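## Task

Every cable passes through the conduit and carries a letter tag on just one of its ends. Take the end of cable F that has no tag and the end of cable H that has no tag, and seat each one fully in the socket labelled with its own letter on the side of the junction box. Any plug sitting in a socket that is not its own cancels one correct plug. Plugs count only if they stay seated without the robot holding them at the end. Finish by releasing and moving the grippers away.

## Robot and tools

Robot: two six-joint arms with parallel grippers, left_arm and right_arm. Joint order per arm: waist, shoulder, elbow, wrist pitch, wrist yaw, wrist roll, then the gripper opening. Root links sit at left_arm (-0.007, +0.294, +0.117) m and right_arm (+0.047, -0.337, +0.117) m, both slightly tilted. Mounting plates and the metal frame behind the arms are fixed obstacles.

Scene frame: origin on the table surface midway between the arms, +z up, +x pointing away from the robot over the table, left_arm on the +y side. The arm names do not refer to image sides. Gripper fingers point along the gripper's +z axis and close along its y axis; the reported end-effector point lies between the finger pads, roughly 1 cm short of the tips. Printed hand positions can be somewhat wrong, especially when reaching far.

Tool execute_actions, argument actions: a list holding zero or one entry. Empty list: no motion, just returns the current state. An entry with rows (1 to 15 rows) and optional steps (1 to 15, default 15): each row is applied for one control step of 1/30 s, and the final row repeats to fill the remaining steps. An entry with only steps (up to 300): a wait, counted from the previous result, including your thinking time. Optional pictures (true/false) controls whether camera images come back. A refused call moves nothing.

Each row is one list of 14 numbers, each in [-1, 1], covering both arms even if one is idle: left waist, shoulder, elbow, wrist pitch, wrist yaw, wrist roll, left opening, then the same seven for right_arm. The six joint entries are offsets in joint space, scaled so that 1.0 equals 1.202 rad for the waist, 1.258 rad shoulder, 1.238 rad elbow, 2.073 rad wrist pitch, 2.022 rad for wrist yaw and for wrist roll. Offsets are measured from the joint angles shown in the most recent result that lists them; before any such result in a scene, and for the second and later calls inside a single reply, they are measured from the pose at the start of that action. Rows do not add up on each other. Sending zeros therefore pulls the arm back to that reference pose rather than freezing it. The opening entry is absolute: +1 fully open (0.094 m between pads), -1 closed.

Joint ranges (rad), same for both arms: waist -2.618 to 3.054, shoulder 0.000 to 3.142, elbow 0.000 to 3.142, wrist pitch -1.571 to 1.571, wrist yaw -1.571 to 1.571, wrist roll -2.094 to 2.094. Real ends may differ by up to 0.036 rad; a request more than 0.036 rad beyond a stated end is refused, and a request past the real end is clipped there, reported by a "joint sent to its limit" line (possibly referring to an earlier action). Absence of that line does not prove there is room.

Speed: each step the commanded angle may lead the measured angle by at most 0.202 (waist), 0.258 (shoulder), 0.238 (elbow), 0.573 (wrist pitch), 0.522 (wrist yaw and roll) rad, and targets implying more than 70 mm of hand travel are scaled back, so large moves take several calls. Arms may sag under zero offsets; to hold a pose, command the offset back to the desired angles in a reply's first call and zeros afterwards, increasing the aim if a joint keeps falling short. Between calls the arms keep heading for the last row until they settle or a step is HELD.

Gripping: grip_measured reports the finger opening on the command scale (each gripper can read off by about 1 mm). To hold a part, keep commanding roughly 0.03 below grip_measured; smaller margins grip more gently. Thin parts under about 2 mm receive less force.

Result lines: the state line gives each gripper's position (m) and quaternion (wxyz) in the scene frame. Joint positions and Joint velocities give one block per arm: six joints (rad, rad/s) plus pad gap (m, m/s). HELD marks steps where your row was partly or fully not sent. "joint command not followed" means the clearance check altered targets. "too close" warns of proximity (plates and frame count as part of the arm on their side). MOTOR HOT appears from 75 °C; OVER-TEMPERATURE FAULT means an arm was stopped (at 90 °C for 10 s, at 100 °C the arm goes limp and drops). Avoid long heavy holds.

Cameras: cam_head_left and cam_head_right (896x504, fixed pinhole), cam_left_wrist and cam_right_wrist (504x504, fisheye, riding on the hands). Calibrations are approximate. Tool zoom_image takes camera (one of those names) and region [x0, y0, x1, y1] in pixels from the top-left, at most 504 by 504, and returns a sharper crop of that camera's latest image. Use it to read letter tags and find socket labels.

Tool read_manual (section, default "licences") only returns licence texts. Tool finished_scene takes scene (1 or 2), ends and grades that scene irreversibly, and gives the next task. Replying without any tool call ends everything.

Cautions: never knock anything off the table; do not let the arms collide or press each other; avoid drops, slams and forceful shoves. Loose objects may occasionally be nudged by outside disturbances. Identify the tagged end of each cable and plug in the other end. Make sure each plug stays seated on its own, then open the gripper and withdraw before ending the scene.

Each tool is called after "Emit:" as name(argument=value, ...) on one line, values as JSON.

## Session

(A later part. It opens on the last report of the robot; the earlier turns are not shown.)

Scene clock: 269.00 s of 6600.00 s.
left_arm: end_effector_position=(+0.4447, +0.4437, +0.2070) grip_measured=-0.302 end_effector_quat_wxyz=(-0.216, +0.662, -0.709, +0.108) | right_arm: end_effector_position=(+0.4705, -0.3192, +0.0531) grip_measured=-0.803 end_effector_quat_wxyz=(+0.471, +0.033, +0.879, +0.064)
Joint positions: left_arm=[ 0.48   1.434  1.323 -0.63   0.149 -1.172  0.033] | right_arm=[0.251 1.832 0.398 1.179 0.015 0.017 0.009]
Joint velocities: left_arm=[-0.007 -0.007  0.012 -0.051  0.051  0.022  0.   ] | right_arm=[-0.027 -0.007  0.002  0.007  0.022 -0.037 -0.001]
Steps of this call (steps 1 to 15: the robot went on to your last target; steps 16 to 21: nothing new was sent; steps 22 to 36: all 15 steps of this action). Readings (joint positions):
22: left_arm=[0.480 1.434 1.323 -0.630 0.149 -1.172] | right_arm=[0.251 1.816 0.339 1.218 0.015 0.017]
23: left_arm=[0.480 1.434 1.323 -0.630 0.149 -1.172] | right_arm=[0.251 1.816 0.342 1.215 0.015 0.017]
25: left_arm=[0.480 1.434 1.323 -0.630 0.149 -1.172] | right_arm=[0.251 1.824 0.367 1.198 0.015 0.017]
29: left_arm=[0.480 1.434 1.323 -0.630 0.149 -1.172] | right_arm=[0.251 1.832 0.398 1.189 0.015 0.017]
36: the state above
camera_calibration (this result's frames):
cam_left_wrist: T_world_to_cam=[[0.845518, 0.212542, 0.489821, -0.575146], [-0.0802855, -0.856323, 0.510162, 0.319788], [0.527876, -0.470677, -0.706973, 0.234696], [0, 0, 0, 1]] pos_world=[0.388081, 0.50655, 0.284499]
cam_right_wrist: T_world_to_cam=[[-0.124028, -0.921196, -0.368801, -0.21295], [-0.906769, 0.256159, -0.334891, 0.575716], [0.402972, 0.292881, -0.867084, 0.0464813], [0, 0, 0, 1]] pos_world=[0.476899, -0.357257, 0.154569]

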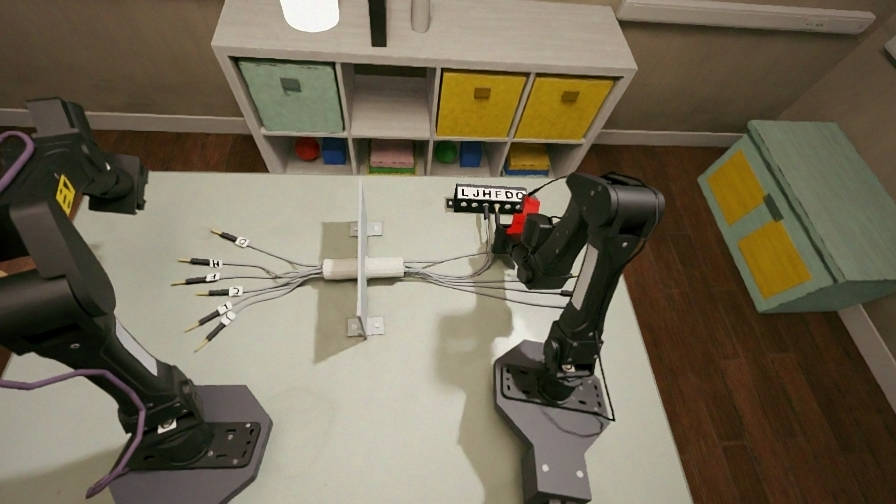

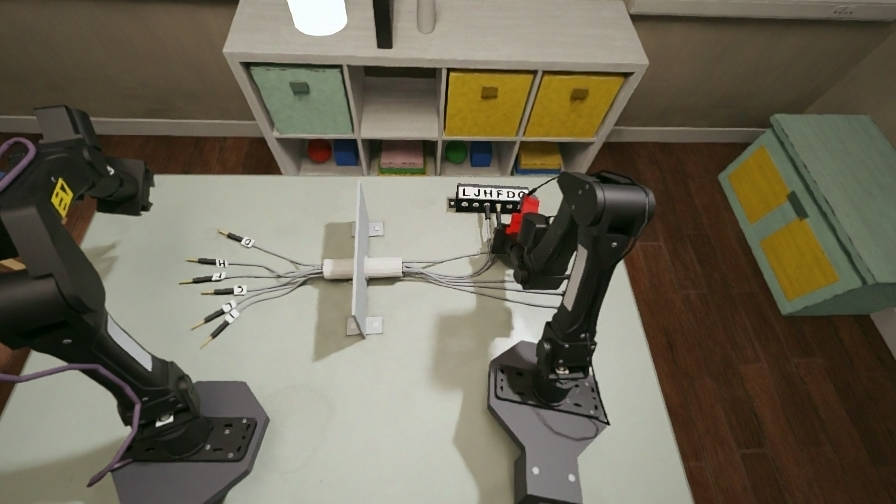

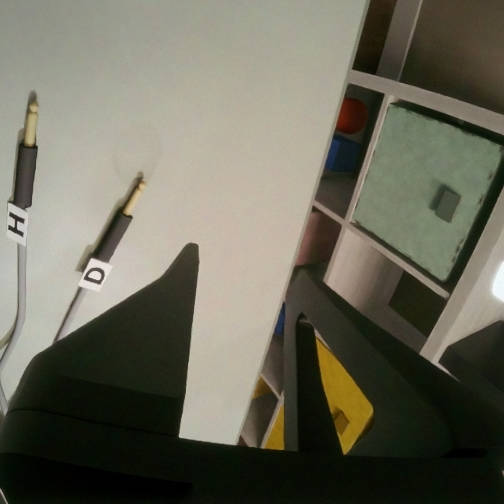

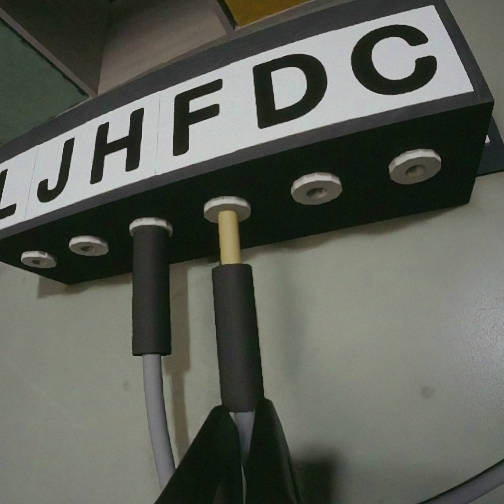

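Emit:
execute_actions(actions=[{"rows":[[0,0,0,0,0,0,-0.3,0,0.006,0.02,-0.005,0,0,-0.85],[0,0,0,0,0,0,-0.3,0,0.012,0.04,-0.012,0,0,-0.85],[0,0,0,0,0,0,-0.3,0,0.018,0.065,-0.02,0,0,-0.85],[0,0,0,0,0,0,-0.3,0,0.022,0.09,-0.028,0,0,-0.85],[0,0,0,0,0,0,-0.3,0,0.026,0.115,-0.035,0,0,-0.85],[0,0,0,0,0,0,-0.3,0,0.028,0.14,-0.04,0,0,-0.85]],"steps":15}])

Scene clock: 270.23 s of 6600.00 s.
left_arm: end_effector_position=(+0.4448, +0.4436, +0.2070) grip_measured=-0.302 end_effector_quat_wxyz=(-0.216, +0.662, -0.709, +0.109) | right_arm: end_effector_position=(+0.4785, -0.3156, +0.0496) grip_measured=-0.846 end_effector_quat_wxyz=(+0.463, +0.029, +0.883, +0.071)
Joint positions: left_arm=[ 0.48   1.434  1.323 -0.63   0.15  -1.172  0.033] | right_arm=[0.252 1.838 0.44  1.125 0.001 0.017 0.007]
Joint velocities: left_arm=[ 0.017  0.007  0.012  0.037 -0.022 -0.066 -0.001] | right_arm=[-0.012 -0.007 -0.007  0.095  0.007 -0.037  0.   ]
Steps of this call (steps 1 to 15: the robot went on to your last target; steps 16 to 22: nothing new was sent; steps 23 to 37: all 15 steps of this action). Readings (joint positions):
23: left_arm=[0.480 1.434 1.323 -0.630 0.149 -1.172] | right_arm=[0.251 1.832 0.398 1.178 0.015 0.017]
24: left_arm=[0.480 1.434 1.323 -0.630 0.149 -1.172] | right_arm=[0.251 1.832 0.400 1.175 0.015 0.017]
26: left_arm=[0.480 1.434 1.323 -0.630 0.149 -1.172] | right_arm=[0.251 1.836 0.424 1.152 0.010 0.017]
30: left_arm=[0.480 1.434 1.323 -0.630 0.150 -1.172] | right_arm=[0.252 1.838 0.440 1.125 0.001 0.017]
37: the state above
camera_calibration (this result's frames):
cam_left_wrist: T_world_to_cam=[[0.845502, 0.212547, 0.489847, -0.575152], [-0.0804953, -0.856146, 0.510425, 0.319694], [0.52787, -0.470996, -0.706764, 0.234756], [0, 0, 0, 1]] pos_world=[0.388105, 0.506521, 0.284474]
cam_right_wrist: T_world_to_cam=[[-0.116093, -0.92001, -0.374303, -0.213149], [-0.915701, 0.245111, -0.318452, 0.580819], [0.384725, 0.30578, -0.87091, 0.0522041], [0, 0, 0, 1]] pos_world=[0.487027, -0.354427, 0.150646]

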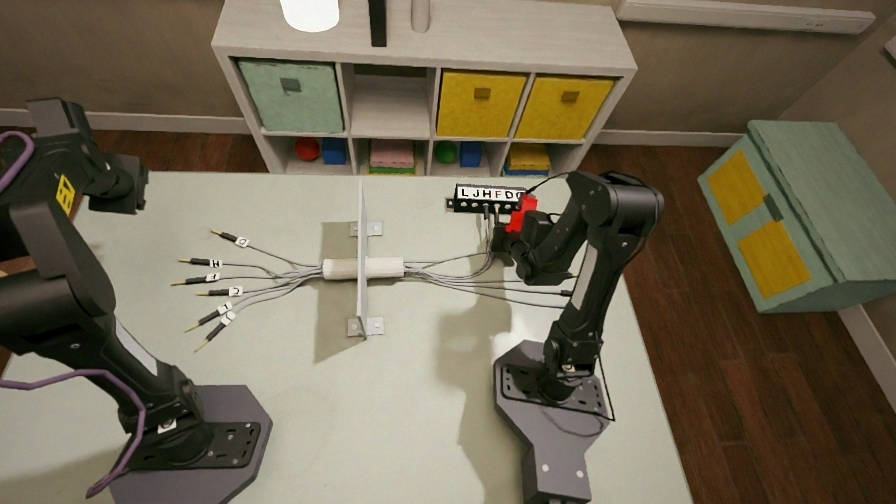

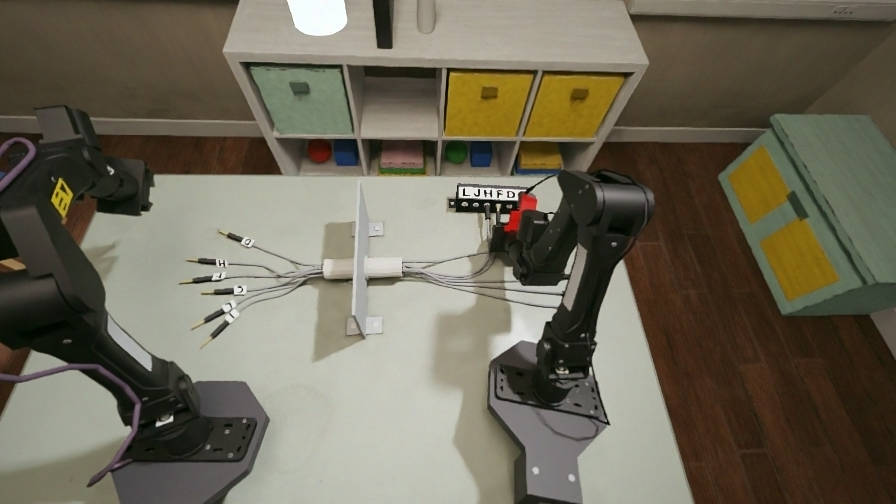

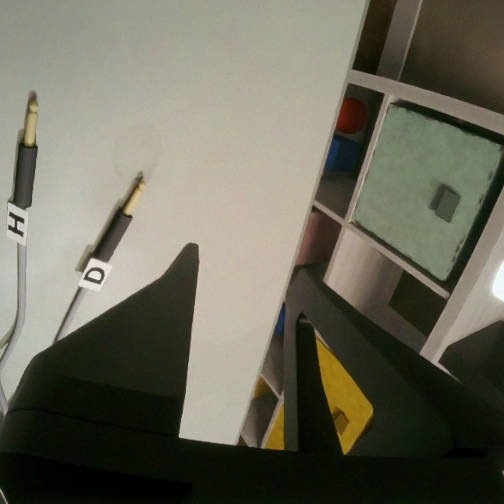

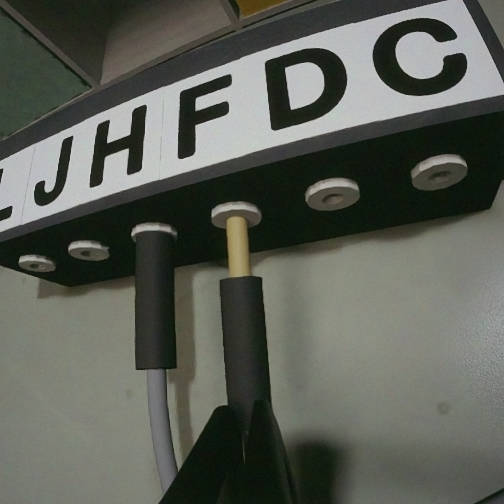

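Emit:
execute_actions(actions=[{"rows":[[0,0,0,0,0,0,-0.3,0,0,0.06,0.02,0,0,-0.85],[0,0,0,0,0,0,-0.3,0,0,0.12,0.04,0,0,-0.85],[0,0,0,0,0,0,-0.3,0,0,0.17,0.06,0,0,-0.85],[0,0,0,0,0,0,-0.3,0,0,0.22,0.07,0,0,-0.85],[0,0,0,0,0,0,-0.3,0,0,0.26,0.08,0,0,-0.85]],"steps":15}])

Scene clock: 272.83 s of 6600.00 s.
left_arm: end_effector_position=(+0.4448, +0.4435, +0.2070) grip_measured=-0.302 end_effector_quat_wxyz=(-0.216, +0.662, -0.709, +0.109) | right_arm: end_effector_position=(+0.4797, -0.3154, +0.0512) grip_measured=-0.846 end_effector_quat_wxyz=(+0.466, +0.028, +0.881, +0.072)
Joint positions: left_arm=[ 0.48   1.434  1.323 -0.63   0.15  -1.172  0.033] | right_arm=[ 0.252  1.836  0.441  1.129 -0.002  0.017  0.007]
Joint velocities: left_arm=[-0.012 -0.012 -0.022  0.022 -0.022  0.007 -0.   ] | right_arm=[ 0.022 -0.007 -0.012 -0.066  0.022 -0.007 -0.001]
Steps of this call (steps 1 to 15: the robot went on to your last target; steps 16 to 63: nothing new was sent; steps 64 to 78: all 15 steps of this action). Readings (joint positions):
64: left_arm=[0.480 1.434 1.323 -0.630 0.150 -1.172] | right_arm=[0.252 1.837 0.439 1.127 -0.001 0.017]
65: left_arm=[0.480 1.434 1.323 -0.630 0.150 -1.172] | right_arm=[0.252 1.836 0.440 1.129 -0.001 0.017]
67: left_arm=[0.480 1.434 1.323 -0.630 0.150 -1.172] | right_arm=[0.252 1.836 0.441 1.129 -0.002 0.017]
71: left_arm=[0.480 1.434 1.323 -0.630 0.150 -1.172] | right_arm=[0.252 1.836 0.441 1.129 -0.002 0.017]
78: the state above
camera_calibration (this result's frames):
cam_left_wrist: T_world_to_cam=[[0.845485, 0.212552, 0.489874, -0.575157], [-0.0807051, -0.85597, 0.510688, 0.3196], [0.527865, -0.471315, -0.706556, 0.234816], [0, 0, 0, 1]] pos_world=[0.388129, 0.506491, 0.284449]
cam_right_wrist: T_world_to_cam=[[-0.112701, -0.919574, -0.376406, -0.213572], [-0.913803, 0.244689, -0.324178, 0.581681], [0.390208, 0.307426, -0.867887, 0.0508378], [0, 0, 0, 1]] pos_world=[0.487634, -0.354355, 0.1523]

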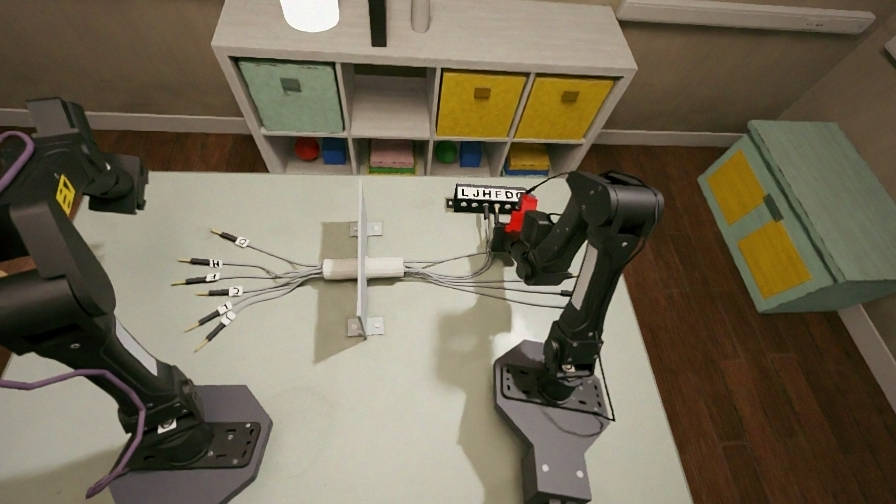

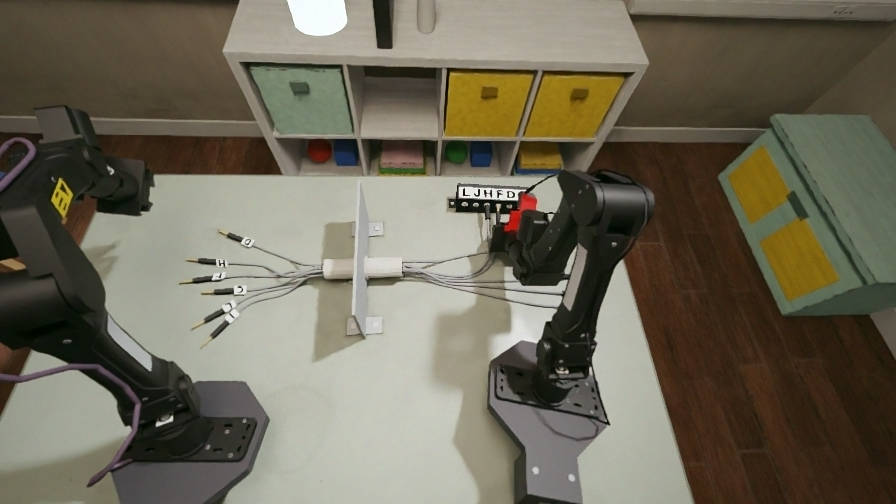

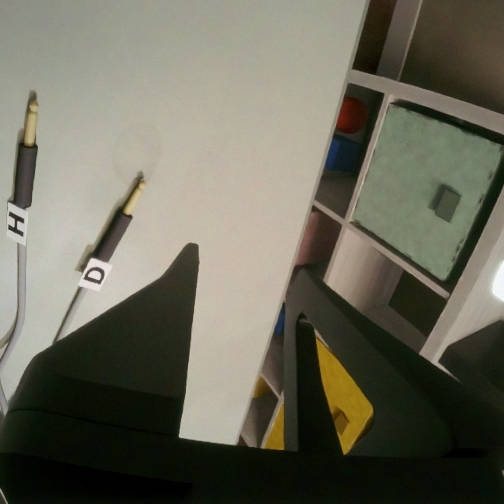

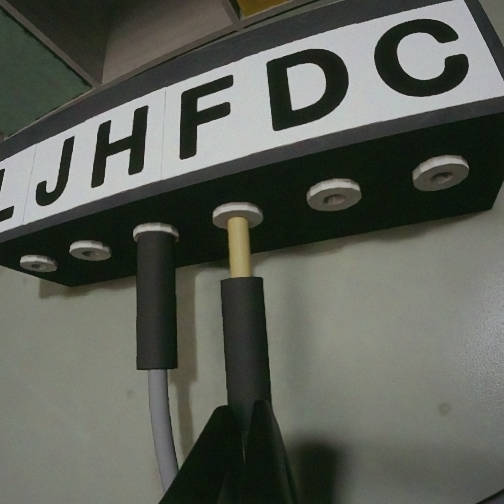

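Emit:
execute_actions(actions=[{"rows":[[0,0,0,0,0,0,-0.3,0.008,0,-0.03,0.01,0,0,-0.85],[0,0,0,0,0,0,-0.3,0.016,-0.008,-0.03,0.01,0,0,-0.85],[0,0,0,0,0,0,-0.3,0.018,-0.012,-0.03,0.01,0,0,-0.85],[0,0,0,0,0,0,-0.3,0.018,-0.012,-0.03,0.01,0,0,-0.85],[0,0,0,0,0,0,-0.3,0.018,-0.012,0.0,0.01,0,0,-0.85],[0,0,0,0,0,0,-0.3,0.018,-0.012,0.04,0.01,0,0,-0.85],[0,0,0,0,0,0,-0.3,0.018,-0.012,0.08,0.01,0,0,-0.85],[0,0,0,0,0,0,-0.3,0.018,-0.012,0.12,0.01,0,0,-0.85],[0,0,0,0,0,0,-0.3,0.018,-0.012,0.16,0.02,0,0,-0.85],[0,0,0,0,0,0,-0.3,0.018,-0.012,0.19,0.03,0,0,-0.85]],"steps":15}])

Scene clock: 275.27 s of 6600.00 s.
left_arm: end_effector_position=(+0.4448, +0.4435, +0.2070) grip_measured=-0.302 end_effector_quat_wxyz=(-0.216, +0.662, -0.709, +0.109) | right_arm: end_effector_position=(+0.4784, -0.3140, +0.0490) grip_measured=-0.846 end_effector_quat_wxyz=(+0.457, +0.027, +0.886, +0.073)
Joint positions: left_arm=[ 0.48   1.434  1.323 -0.63   0.15  -1.172  0.033] | right_arm=[ 0.255  1.827  0.446  1.095 -0.001  0.017  0.007]
Joint velocities: left_arm=[ 0.007  0.012  0.002  0.007  0.007  0.022 -0.001] | right_arm=[ 0.007 -0.012 -0.007  0.022 -0.022  0.007 -0.   ]
Steps of this call (steps 1 to 15: the robot went on to your last target; steps 16 to 58: nothing new was sent; steps 59 to 73: all 15 steps of this action). Readings (joint positions):
59: left_arm=[0.480 1.434 1.323 -0.630 0.150 -1.172] | right_arm=[0.252 1.836 0.428 1.134 -0.002 0.017]
60: left_arm=[0.480 1.434 1.323 -0.630 0.150 -1.172] | right_arm=[0.252 1.836 0.419 1.148 -0.002 0.017]
62: left_arm=[0.480 1.434 1.323 -0.630 0.150 -1.172] | right_arm=[0.252 1.836 0.418 1.148 -0.002 0.017]
66: left_arm=[0.480 1.434 1.323 -0.630 0.150 -1.172] | right_arm=[0.254 1.836 0.440 1.120 -0.001 0.017]
73: the state above
camera_calibration (this result's frames):
cam_left_wrist: T_world_to_cam=[[0.845469, 0.212557, 0.4899, -0.575163], [-0.0809149, -0.855793, 0.510952, 0.319506], [0.527859, -0.471634, -0.706347, 0.234876], [0, 0, 0, 1]] pos_world=[0.388154, 0.506461, 0.284424]
cam_right_wrist: T_world_to_cam=[[-0.115411, -0.920091, -0.374318, -0.212259], [-0.921103, 0.240188, -0.306396, 0.58064], [0.371819, 0.309424, -0.875219, 0.0588037], [0, 0, 0, 1]] pos_world=[0.488468, -0.352956, 0.14992]

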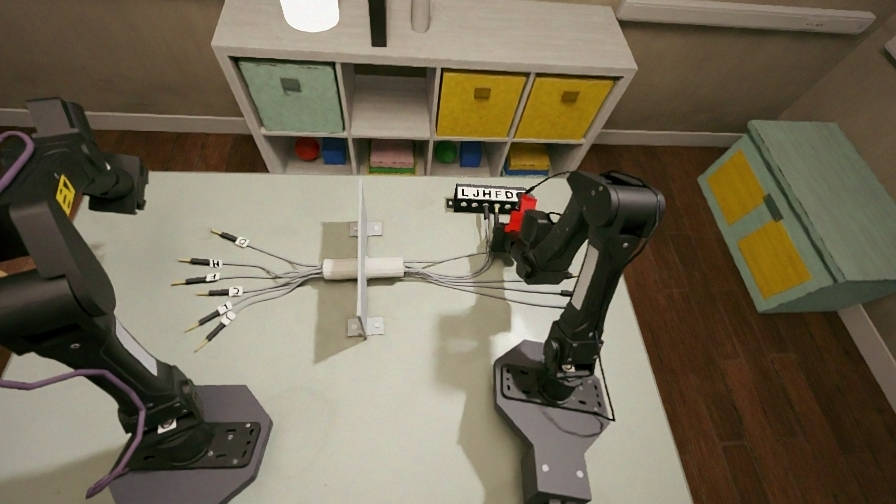

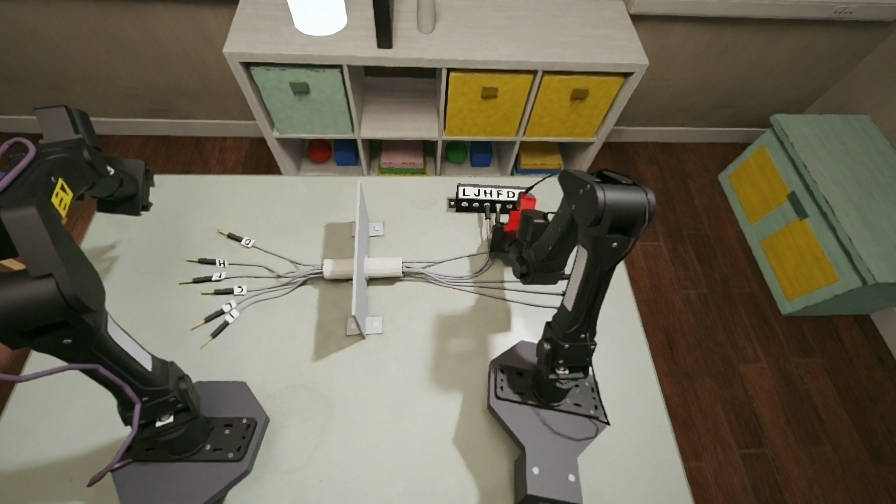

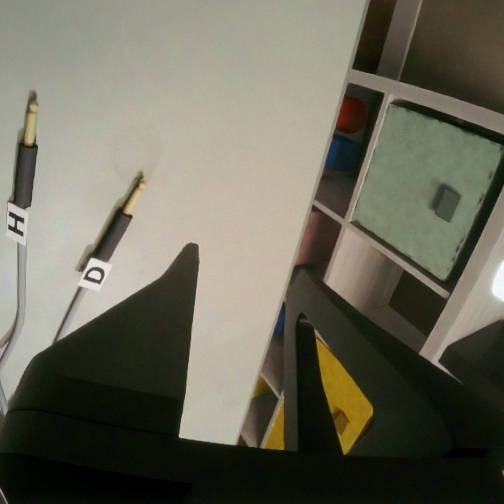

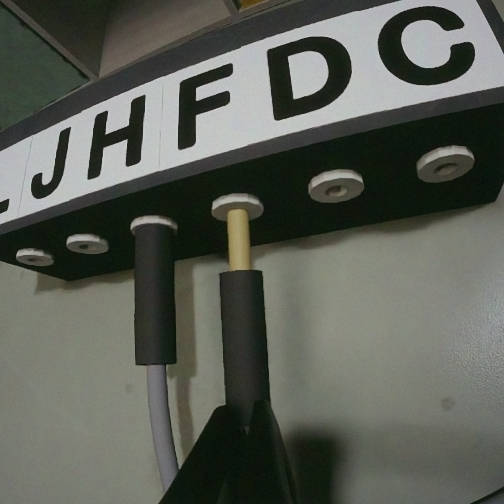

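Emit:
execute_actions(actions=[{"rows":[[0,0,0,0,0,0,-0.3,0,-0.005,-0.03,0.03,0,0,-0.6],[0,0,0,0,0,0,-0.3,0,-0.01,-0.03,0.04,0,0,-0.6],[0,0,0,0,0,0,-0.3,0,-0.01,-0.02,0.04,0,0,-0.6],[0,0,0,0,0,0,-0.3,0,-0.01,0,0.03,0,0,-0.6],[0,0,0,0,0,0,-0.3,0,-0.008,0.03,0.015,0,0,-0.6],[0,0,0,0,0,0,-0.3,0,-0.004,0.06,0,0,0,-0.6],[0,0,0,0,0,0,-0.3,0,0,0.085,-0.01,0,0,-0.6]],"steps":15}])

Emit:
execute_actions(actions=[{"steps":8}])

Scene clock: 277.27 s of 6600.00 s.
left_arm: end_effector_position=(+0.4448, +0.4434, +0.2070) grip_measured=-0.302 end_effector_quat_wxyz=(-0.216, +0.662, -0.709, +0.109) | right_arm: end_effector_position=(+0.5117, -0.3161, +0.0698) grip_measured=-0.603 end_effector_quat_wxyz=(+0.494, +0.030, +0.866, +0.072)
Joint positions: left_arm=[ 0.48   1.434  1.323 -0.63   0.151 -1.172  0.033] | right_arm=[ 0.255  1.824  0.534  1.087 -0.001  0.017  0.019]
Joint velocities: left_arm=[ 0.002  0.002  0.022  0.007 -0.007 -0.11   0.001] | right_arm=[-0.012  0.007  0.012 -0.037  0.022 -0.066 -0.   ]
Steps of this call (steps 1 to 15: the robot went on to your last target; steps 16 to 45: nothing new was sent; steps 46 to 60: all 15 steps of this action). Readings (joint positions):
46: left_arm=[0.480 1.434 1.323 -0.630 0.150 -1.172] | right_arm=[0.255 1.824 0.436 1.098 -0.001 0.017]
47: left_arm=[0.480 1.434 1.323 -0.630 0.150 -1.172] | right_arm=[0.255 1.824 0.431 1.111 -0.001 0.017]
49: left_arm=[0.480 1.434 1.323 -0.630 0.151 -1.172] | right_arm=[0.255 1.824 0.429 1.122 -0.001 0.017]
53: left_arm=[0.480 1.434 1.323 -0.630 0.151 -1.172] | right_arm=[0.255 1.824 0.487 1.093 -0.001 0.017]
60: the state above
camera_calibration (this result's frames):
cam_left_wrist: T_world_to_cam=[[0.845452, 0.212561, 0.489927, -0.575169], [-0.0811247, -0.855616, 0.511215, 0.319413], [0.527854, -0.471953, -0.706138, 0.234936], [0, 0, 0, 1]] pos_world=[0.388178, 0.506432, 0.284399]
cam_right_wrist: T_world_to_cam=[[-0.0952102, -0.918049, -0.384865, -0.211486], [-0.890057, 0.25165, -0.380093, 0.611069], [0.445796, 0.306363, -0.841076, 0.0240579], [0, 0, 0, 1]] pos_world=[0.513026, -0.355301, 0.171104]

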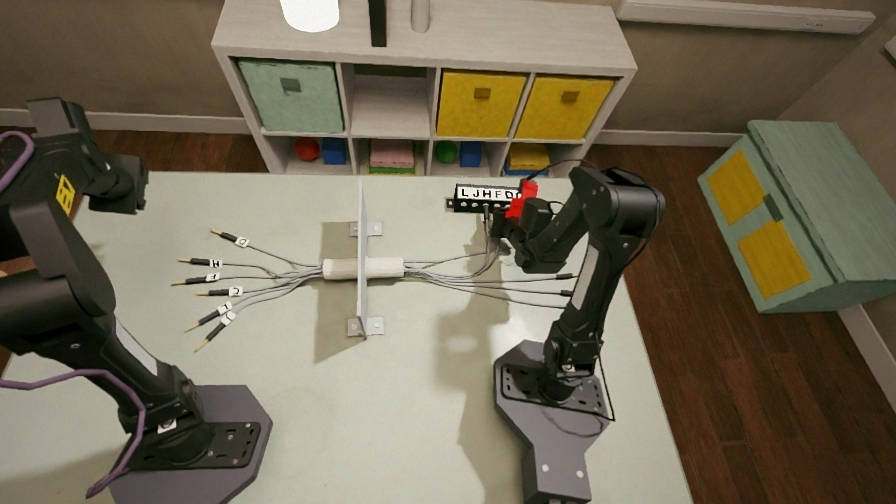

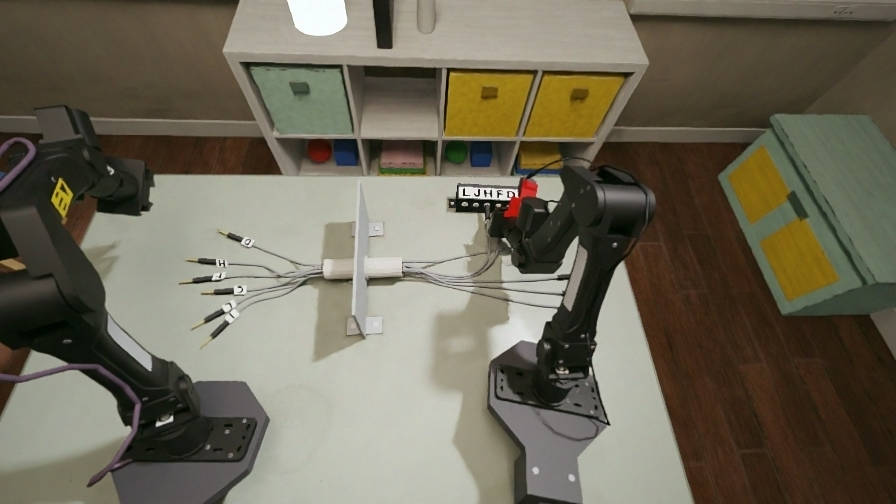

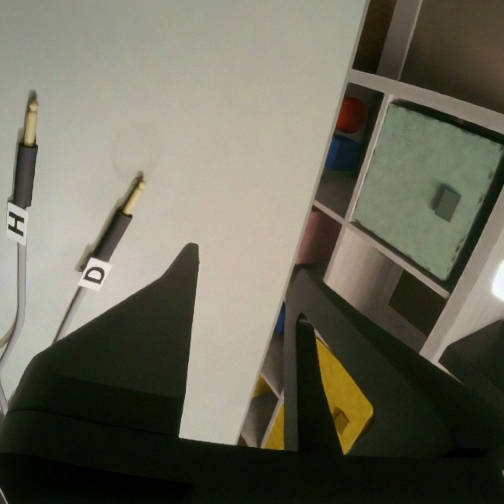

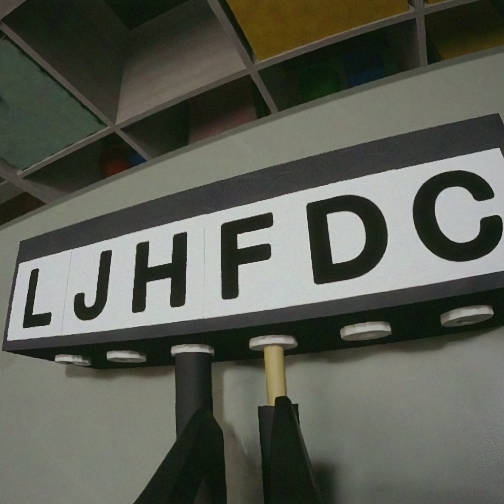

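Scene clock: 277.53 s of 6600.00 s.
left_arm: end_effector_position=(+0.4448, +0.4434, +0.2070) grip_measured=-0.302 end_effector_quat_wxyz=(-0.216, +0.662, -0.709, +0.109) | right_arm: end_effector_position=(+0.5113, -0.3160, +0.0692) grip_measured=-0.603 end_effector_quat_wxyz=(+0.492, +0.029, +0.867, +0.072)
Joint positions: left_arm=[ 0.48   1.434  1.323 -0.63   0.151 -1.172  0.033] | right_arm=[ 0.255  1.824  0.534  1.084 -0.001  0.017  0.019]
Joint velocities: left_arm=[ 0.002 -0.002 -0.002 -0.022 -0.022 -0.037 -0.   ] | right_arm=[ 0.002 -0.007 -0.002  0.037  0.037 -0.081  0.001]
Steps of this call (steps 1 to 8: the robot went on to your last target). Readings (joint positions):
1: left_arm=[0.480 1.434 1.323 -0.630 0.151 -1.172] | right_arm=[0.255 1.824 0.534 1.086 -0.001 0.017]
2: left_arm=[0.480 1.434 1.323 -0.630 0.151 -1.172] | right_arm=[0.255 1.824 0.534 1.086 -0.001 0.017]
4: left_arm=[0.480 1.434 1.323 -0.630 0.151 -1.172] | right_arm=[0.255 1.824 0.534 1.084 -0.001 0.017]
8: the state above
camera_calibration (this result's frames):
cam_left_wrist: T_world_to_cam=[[0.845452, 0.212561, 0.489927, -0.575169], [-0.0811247, -0.855616, 0.511215, 0.319413], [0.527854, -0.471953, -0.706138, 0.234936], [0, 0, 0, 1]] pos_world=[0.388178, 0.506432, 0.284399]
cam_right_wrist: T_world_to_cam=[[-0.0959816, -0.918122, -0.384498, -0.211353], [-0.891308, 0.251239, -0.377424, 0.610782], [0.443122, 0.306481, -0.842444, 0.0251616], [0, 0, 0, 1]] pos_world=[0.51296, -0.355212, 0.170456]

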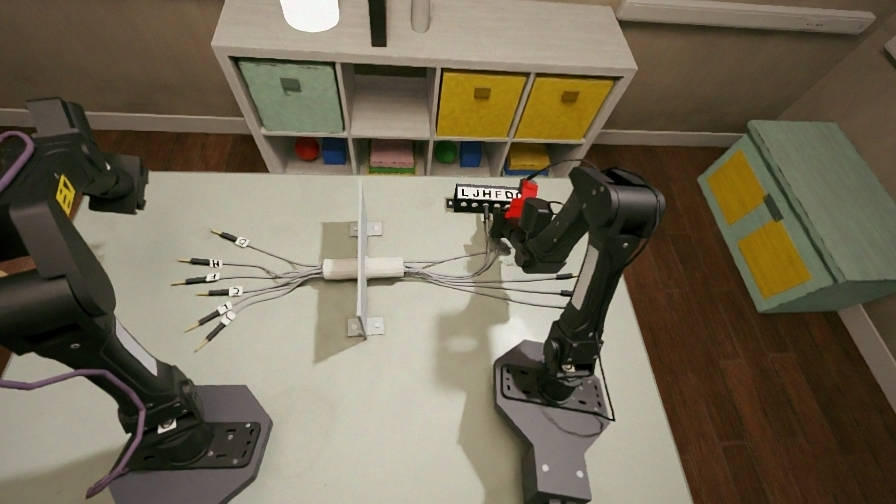

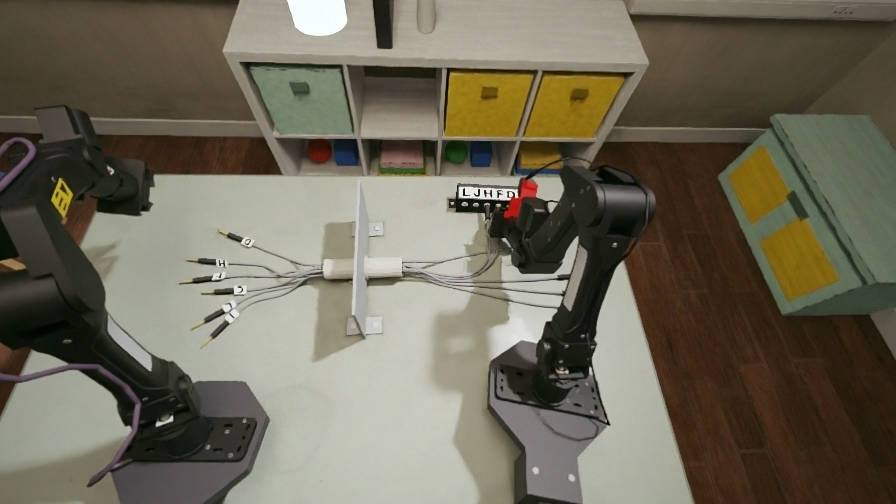

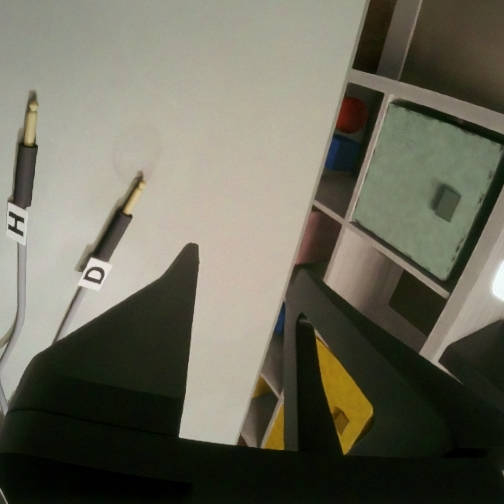

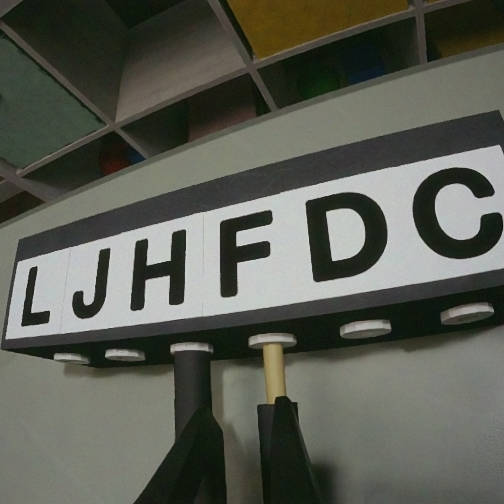

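Emit:
execute_actions(actions=[{"rows":[[0,0,0,0,0,0,-0.3,-0.008,0,-0.015,0,0,0,-0.55],[0,0,0,0,0,0,-0.3,-0.016,0,-0.03,0,0,0,-0.55],[0,0,0,0,0,0,-0.3,-0.018,0,-0.04,-0.005,0,0,-0.55],[0,0,0,0,0,0,-0.3,-0.018,0,-0.04,-0.012,0,0,-0.55]],"steps":15}])

Scene clock: 278.97 s of 6600.00 s.
left_arm: end_effector_position=(+0.4449, +0.4434, +0.2070) grip_measured=-0.302 end_effector_quat_wxyz=(-0.216, +0.662, -0.709, +0.109) | right_arm: end_effector_position=(+0.4968, -0.3200, +0.0566) grip_measured=-0.553 end_effector_quat_wxyz=(+0.470, +0.032, +0.879, +0.068)
Joint positions: left_arm=[ 0.48   1.434  1.323 -0.63   0.151 -1.172  0.033] | right_arm=[ 0.243  1.824  0.502  1.066 -0.001  0.017  0.021]
Joint velocities: left_arm=[-0.012  0.012  0.002  0.007 -0.037 -0.022 -0.001] | right_arm=[-0.007 -0.002  0.002  0.037 -0.022  0.051  0.001]
Steps of this call (steps 1 to 15: the robot went on to your last target; steps 16 to 28: nothing new was sent; steps 29 to 43: all 15 steps of this action). Readings (joint positions):
29: left_arm=[0.480 1.434 1.323 -0.630 0.151 -1.172] | right_arm=[0.255 1.824 0.534 1.083 -0.001 0.017]
30: left_arm=[0.480 1.434 1.323 -0.630 0.151 -1.172] | right_arm=[0.254 1.824 0.533 1.083 -0.001 0.017]
32: left_arm=[0.480 1.434 1.323 -0.630 0.151 -1.172] | right_arm=[0.249 1.824 0.521 1.083 -0.001 0.017]
36: left_arm=[0.480 1.434 1.323 -0.630 0.151 -1.172] | right_arm=[0.243 1.824 0.502 1.068 -0.001 0.017]
43: the state above
camera_calibration (this result's frames):
cam_left_wrist: T_world_to_cam=[[0.845436, 0.212566, 0.489953, -0.575174], [-0.0813345, -0.855438, 0.511478, 0.319319], [0.527848, -0.472272, -0.705929, 0.234996], [0, 0, 0, 1]] pos_world=[0.388202, 0.506402, 0.284374]
cam_right_wrist: T_world_to_cam=[[-0.119184, -0.919553, -0.374457, -0.210697], [-0.90834, 0.253264, -0.332829, 0.600721], [0.400891, 0.300467, -0.865452, 0.0425775], [0, 0, 0, 1]] pos_world=[0.503479, -0.358681, 0.157889]

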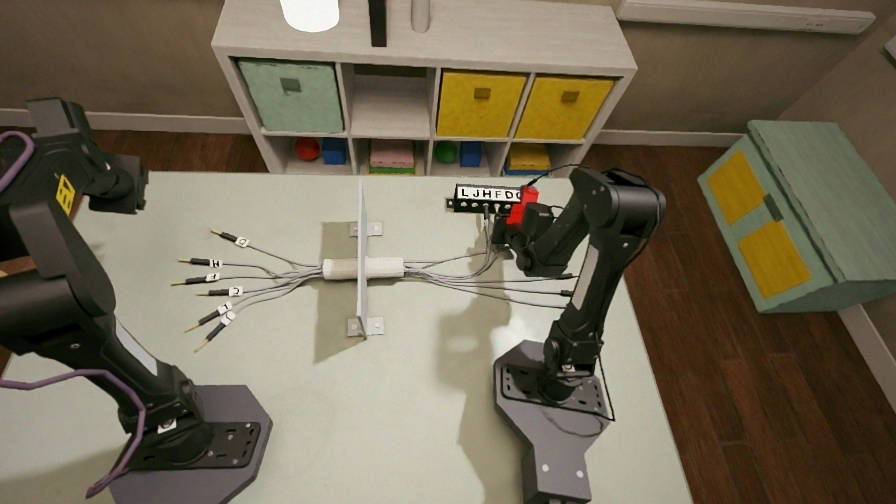

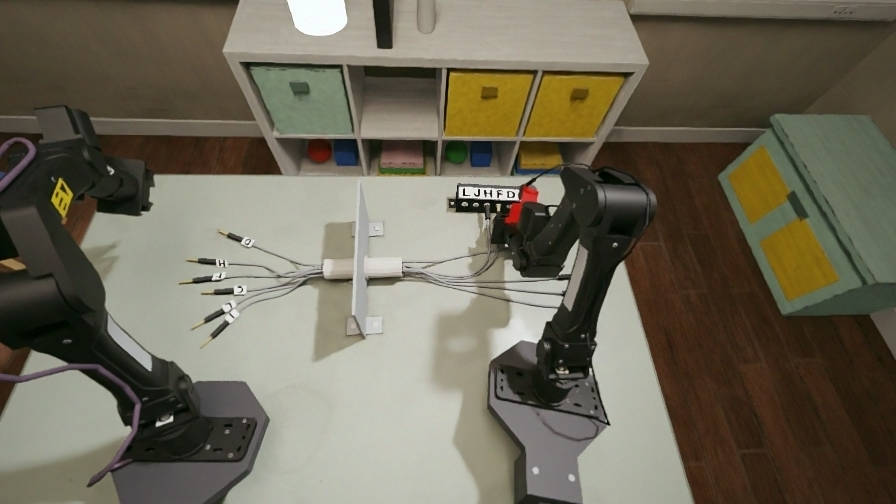

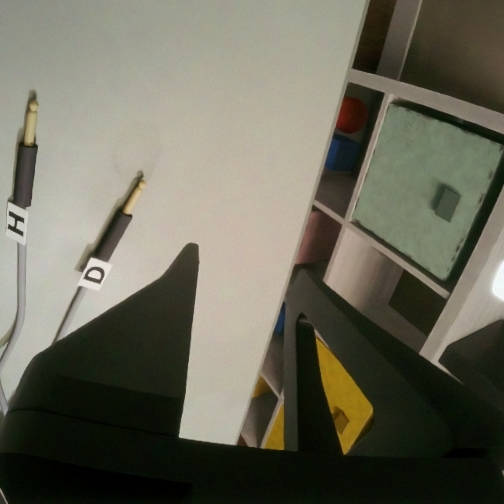

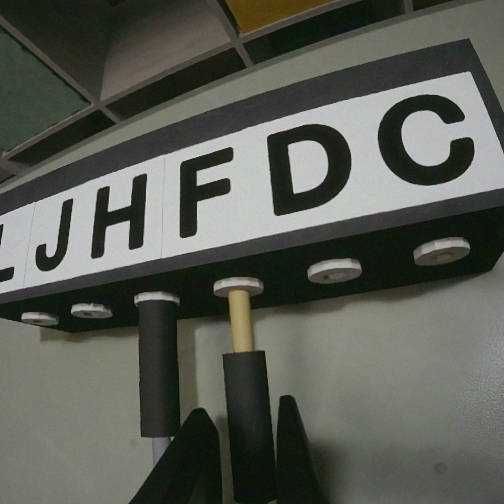

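Straddling. Lower 5 mm and grip.

Emit:
execute_actions(actions=[{"rows":[[0,0,0,0,0,0,-0.3,0,0.008,0,0,0,0,-0.55],[0,0,0,0,0,0,-0.3,0,0.014,0,0,0,0,-0.55],[0,0,0,0,0,0,-0.3,0,0.014,0,0,0,0,-0.55],[0,0,0,0,0,0,-0.3,0,0.014,0,0,0,0,-0.6],[0,0,0,0,0,0,-0.3,0,0.014,0,0,0,0,-0.7],[0,0,0,0,0,0,-0.3,0,0.014,0,0,0,0,-0.87]],"steps":15}])

Scene clock: 280.57 s of 6600.00 s.
left_arm: end_effector_position=(+0.4449, +0.4433, +0.2070) grip_measured=-0.302 end_effector_quat_wxyz=(-0.215, +0.662, -0.709, +0.109) | right_arm: end_effector_position=(+0.4981, -0.3194, +0.0587) grip_measured=-0.866 end_effector_quat_wxyz=(+0.475, +0.031, +0.877, +0.070)
Joint positions: left_arm=[ 0.48   1.434  1.323 -0.63   0.152 -1.172  0.033] | right_arm=[ 0.243  1.824  0.502  1.075 -0.006  0.017  0.006]
Joint velocities: left_arm=[ 0.007  0.002 -0.012 -0.007 -0.022  0.007 -0.   ] | right_arm=[ 0.017 -0.002 -0.012 -0.037  0.037 -0.081  0.   ]
Steps of this call (steps 1 to 15: the robot went on to your last target; steps 16 to 33: nothing new was sent; steps 34 to 48: all 15 steps of this action). Readings (joint positions):
34: left_arm=[0.480 1.434 1.323 -0.630 0.151 -1.172] | right_arm=[0.243 1.824 0.502 1.066 -0.001 0.017]
35: left_arm=[0.480 1.434 1.323 -0.630 0.152 -1.172] | right_arm=[0.243 1.824 0.502 1.066 -0.001 0.017]
37: left_arm=[0.480 1.434 1.323 -0.630 0.152 -1.172] | right_arm=[0.243 1.824 0.502 1.066 -0.001 0.017]
41: left_arm=[0.480 1.434 1.323 -0.630 0.152 -1.172] | right_arm=[0.243 1.824 0.502 1.074 -0.006 0.017]
48: the state above
camera_calibration (this result's frames):
cam_left_wrist: T_world_to_cam=[[0.845419, 0.212571, 0.48998, -0.57518], [-0.0815443, -0.855261, 0.511741, 0.319225], [0.527842, -0.472591, -0.70572, 0.235056], [0, 0, 0, 1]] pos_world=[0.388227, 0.506372, 0.28435]
cam_right_wrist: T_world_to_cam=[[-0.113156, -0.918834, -0.378075, -0.211811], [-0.905626, 0.251905, -0.341153, 0.601146], [0.408702, 0.303791, -0.860624, 0.0405728], [0, 0, 0, 1]] pos_world=[0.503864, -0.358376, 0.159921]

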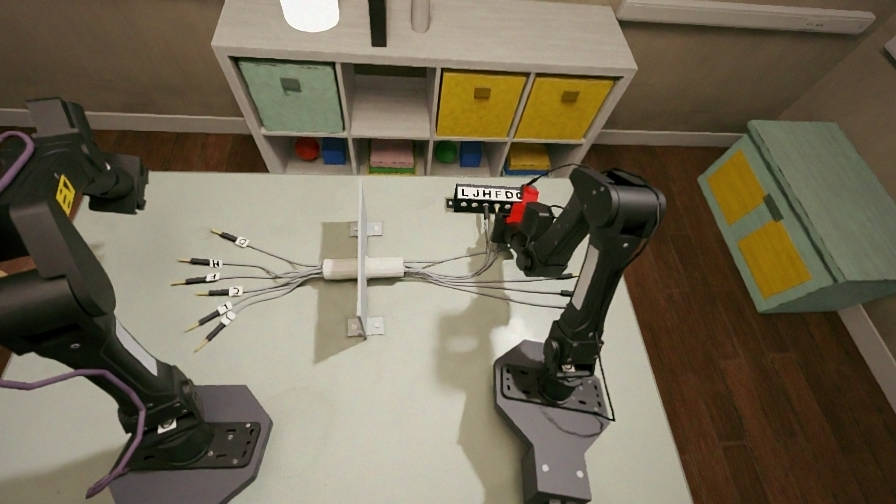

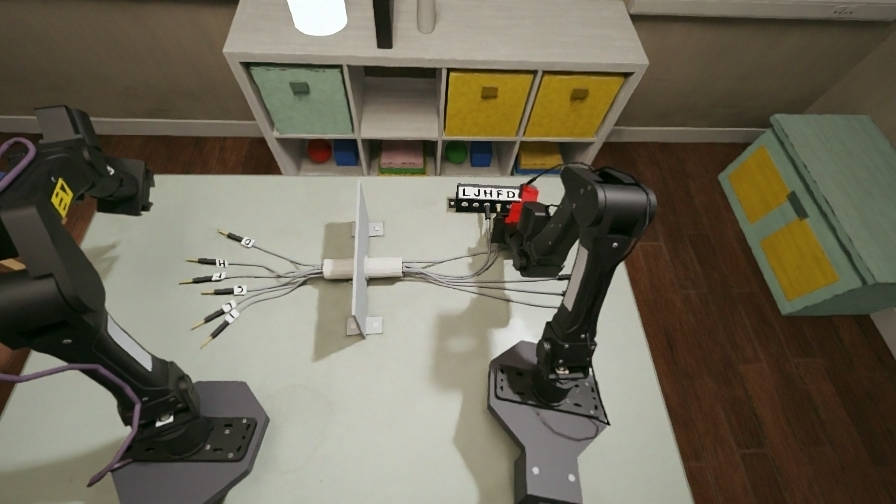

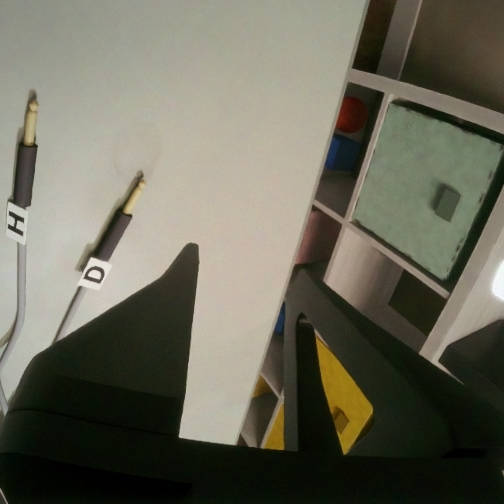

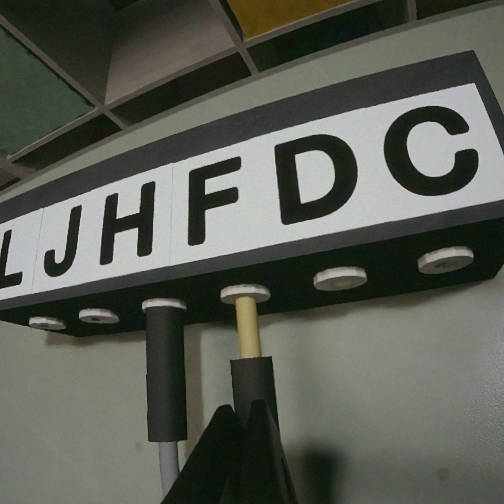

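Emit:
execute_actions(actions=[{"rows":[[0,0,0,0,0,0,-0.3,0,0,0,0,0,0,-0.55],[0,0,0,0,0,0,-0.3,0,0,0,0,0,0,-0.55],[0,0,0,0,0,0,-0.3,0,0,0,0,0,0,-0.55],[0,0,0,0,0,0,-0.3,0,0.01,0,-0.004,0,0,-0.55],[0,0,0,0,0,0,-0.3,0,0.02,0,-0.004,0,0,-0.55],[0,0,0,0,0,0,-0.3,0,0.03,0,-0.004,0,0,-0.55],[0,0,0,0,0,0,-0.3,0,0.036,0,-0.004,0,0,-0.55]],"steps":15}])

Scene clock: 284.20 s of 6600.00 s.
left_arm: end_effector_position=(+0.4449, +0.4432, +0.2070) grip_measured=-0.302 end_effector_quat_wxyz=(-0.215, +0.662, -0.709, +0.110) | right_arm: end_effector_position=(+0.4910, -0.3175, +0.0435) grip_measured=-0.553 end_effector_quat_wxyz=(+0.456, +0.030, +0.887, +0.070)
Joint positions: left_arm=[ 0.48   1.434  1.323 -0.63   0.152 -1.172  0.033] | right_arm=[ 0.243  1.86   0.502  1.069 -0.006  0.017  0.021]
Joint velocities: left_arm=[-0.017  0.002 -0.002  0.051 -0.007 -0.051 -0.001] | right_arm=[ 0.007 -0.002 -0.012 -0.037  0.022  0.037 -0.   ]
Steps of this call (steps 1 to 15: the robot went on to your last target; steps 16 to 90: nothing new was sent; then 0.13 s passed at rest; steps 91 to 105: all 15 steps of this action). Readings (joint positions):
91: left_arm=[0.480 1.434 1.323 -0.630 0.152 -1.172] | right_arm=[0.243 1.824 0.502 1.076 -0.006 0.017]
92: left_arm=[0.480 1.434 1.323 -0.630 0.152 -1.172] | right_arm=[0.243 1.824 0.502 1.076 -0.006 0.017]
94: left_arm=[0.480 1.434 1.323 -0.630 0.152 -1.172] | right_arm=[0.243 1.824 0.502 1.076 -0.006 0.017]
98: left_arm=[0.480 1.434 1.323 -0.630 0.152 -1.172] | right_arm=[0.243 1.842 0.502 1.076 -0.006 0.017]
105: the state above
camera_calibration (this result's frames):
cam_left_wrist: T_world_to_cam=[[0.845402, 0.212576, 0.490006, -0.575186], [-0.0817541, -0.855084, 0.512004, 0.319131], [0.527836, -0.472909, -0.705511, 0.235116], [0, 0, 0, 1]] pos_world=[0.388251, 0.506343, 0.284325]
cam_right_wrist: T_world_to_cam=[[-0.123619, -0.919776, -0.372465, -0.211961], [-0.92057, 0.246434, -0.30302, 0.592968], [0.370499, 0.305421, -0.877182, 0.0498207], [0, 0, 0, 1]] pos_world=[0.501208, -0.3563, 0.144435]

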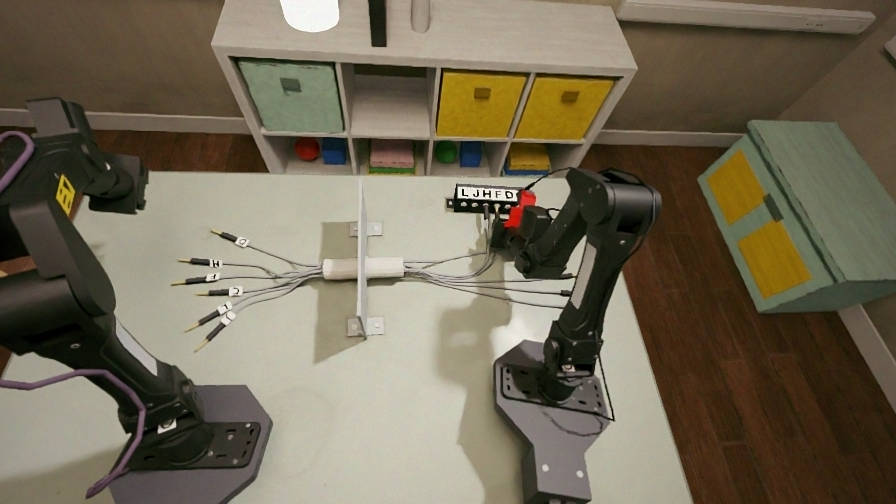

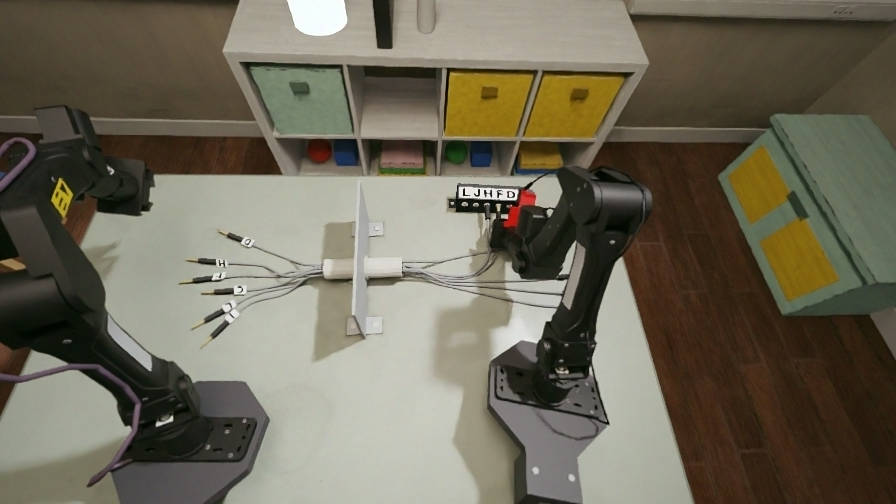

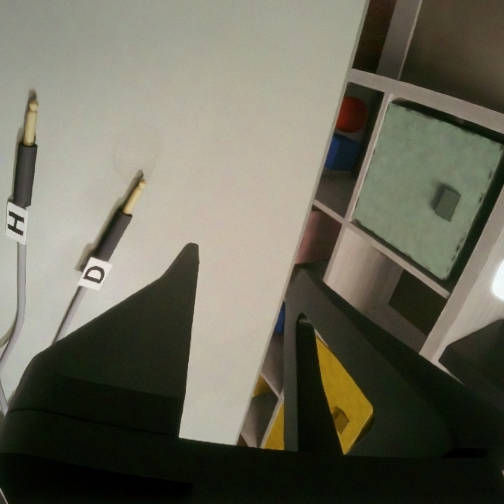

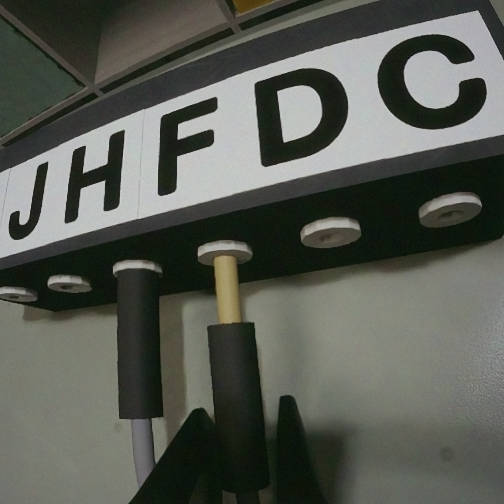

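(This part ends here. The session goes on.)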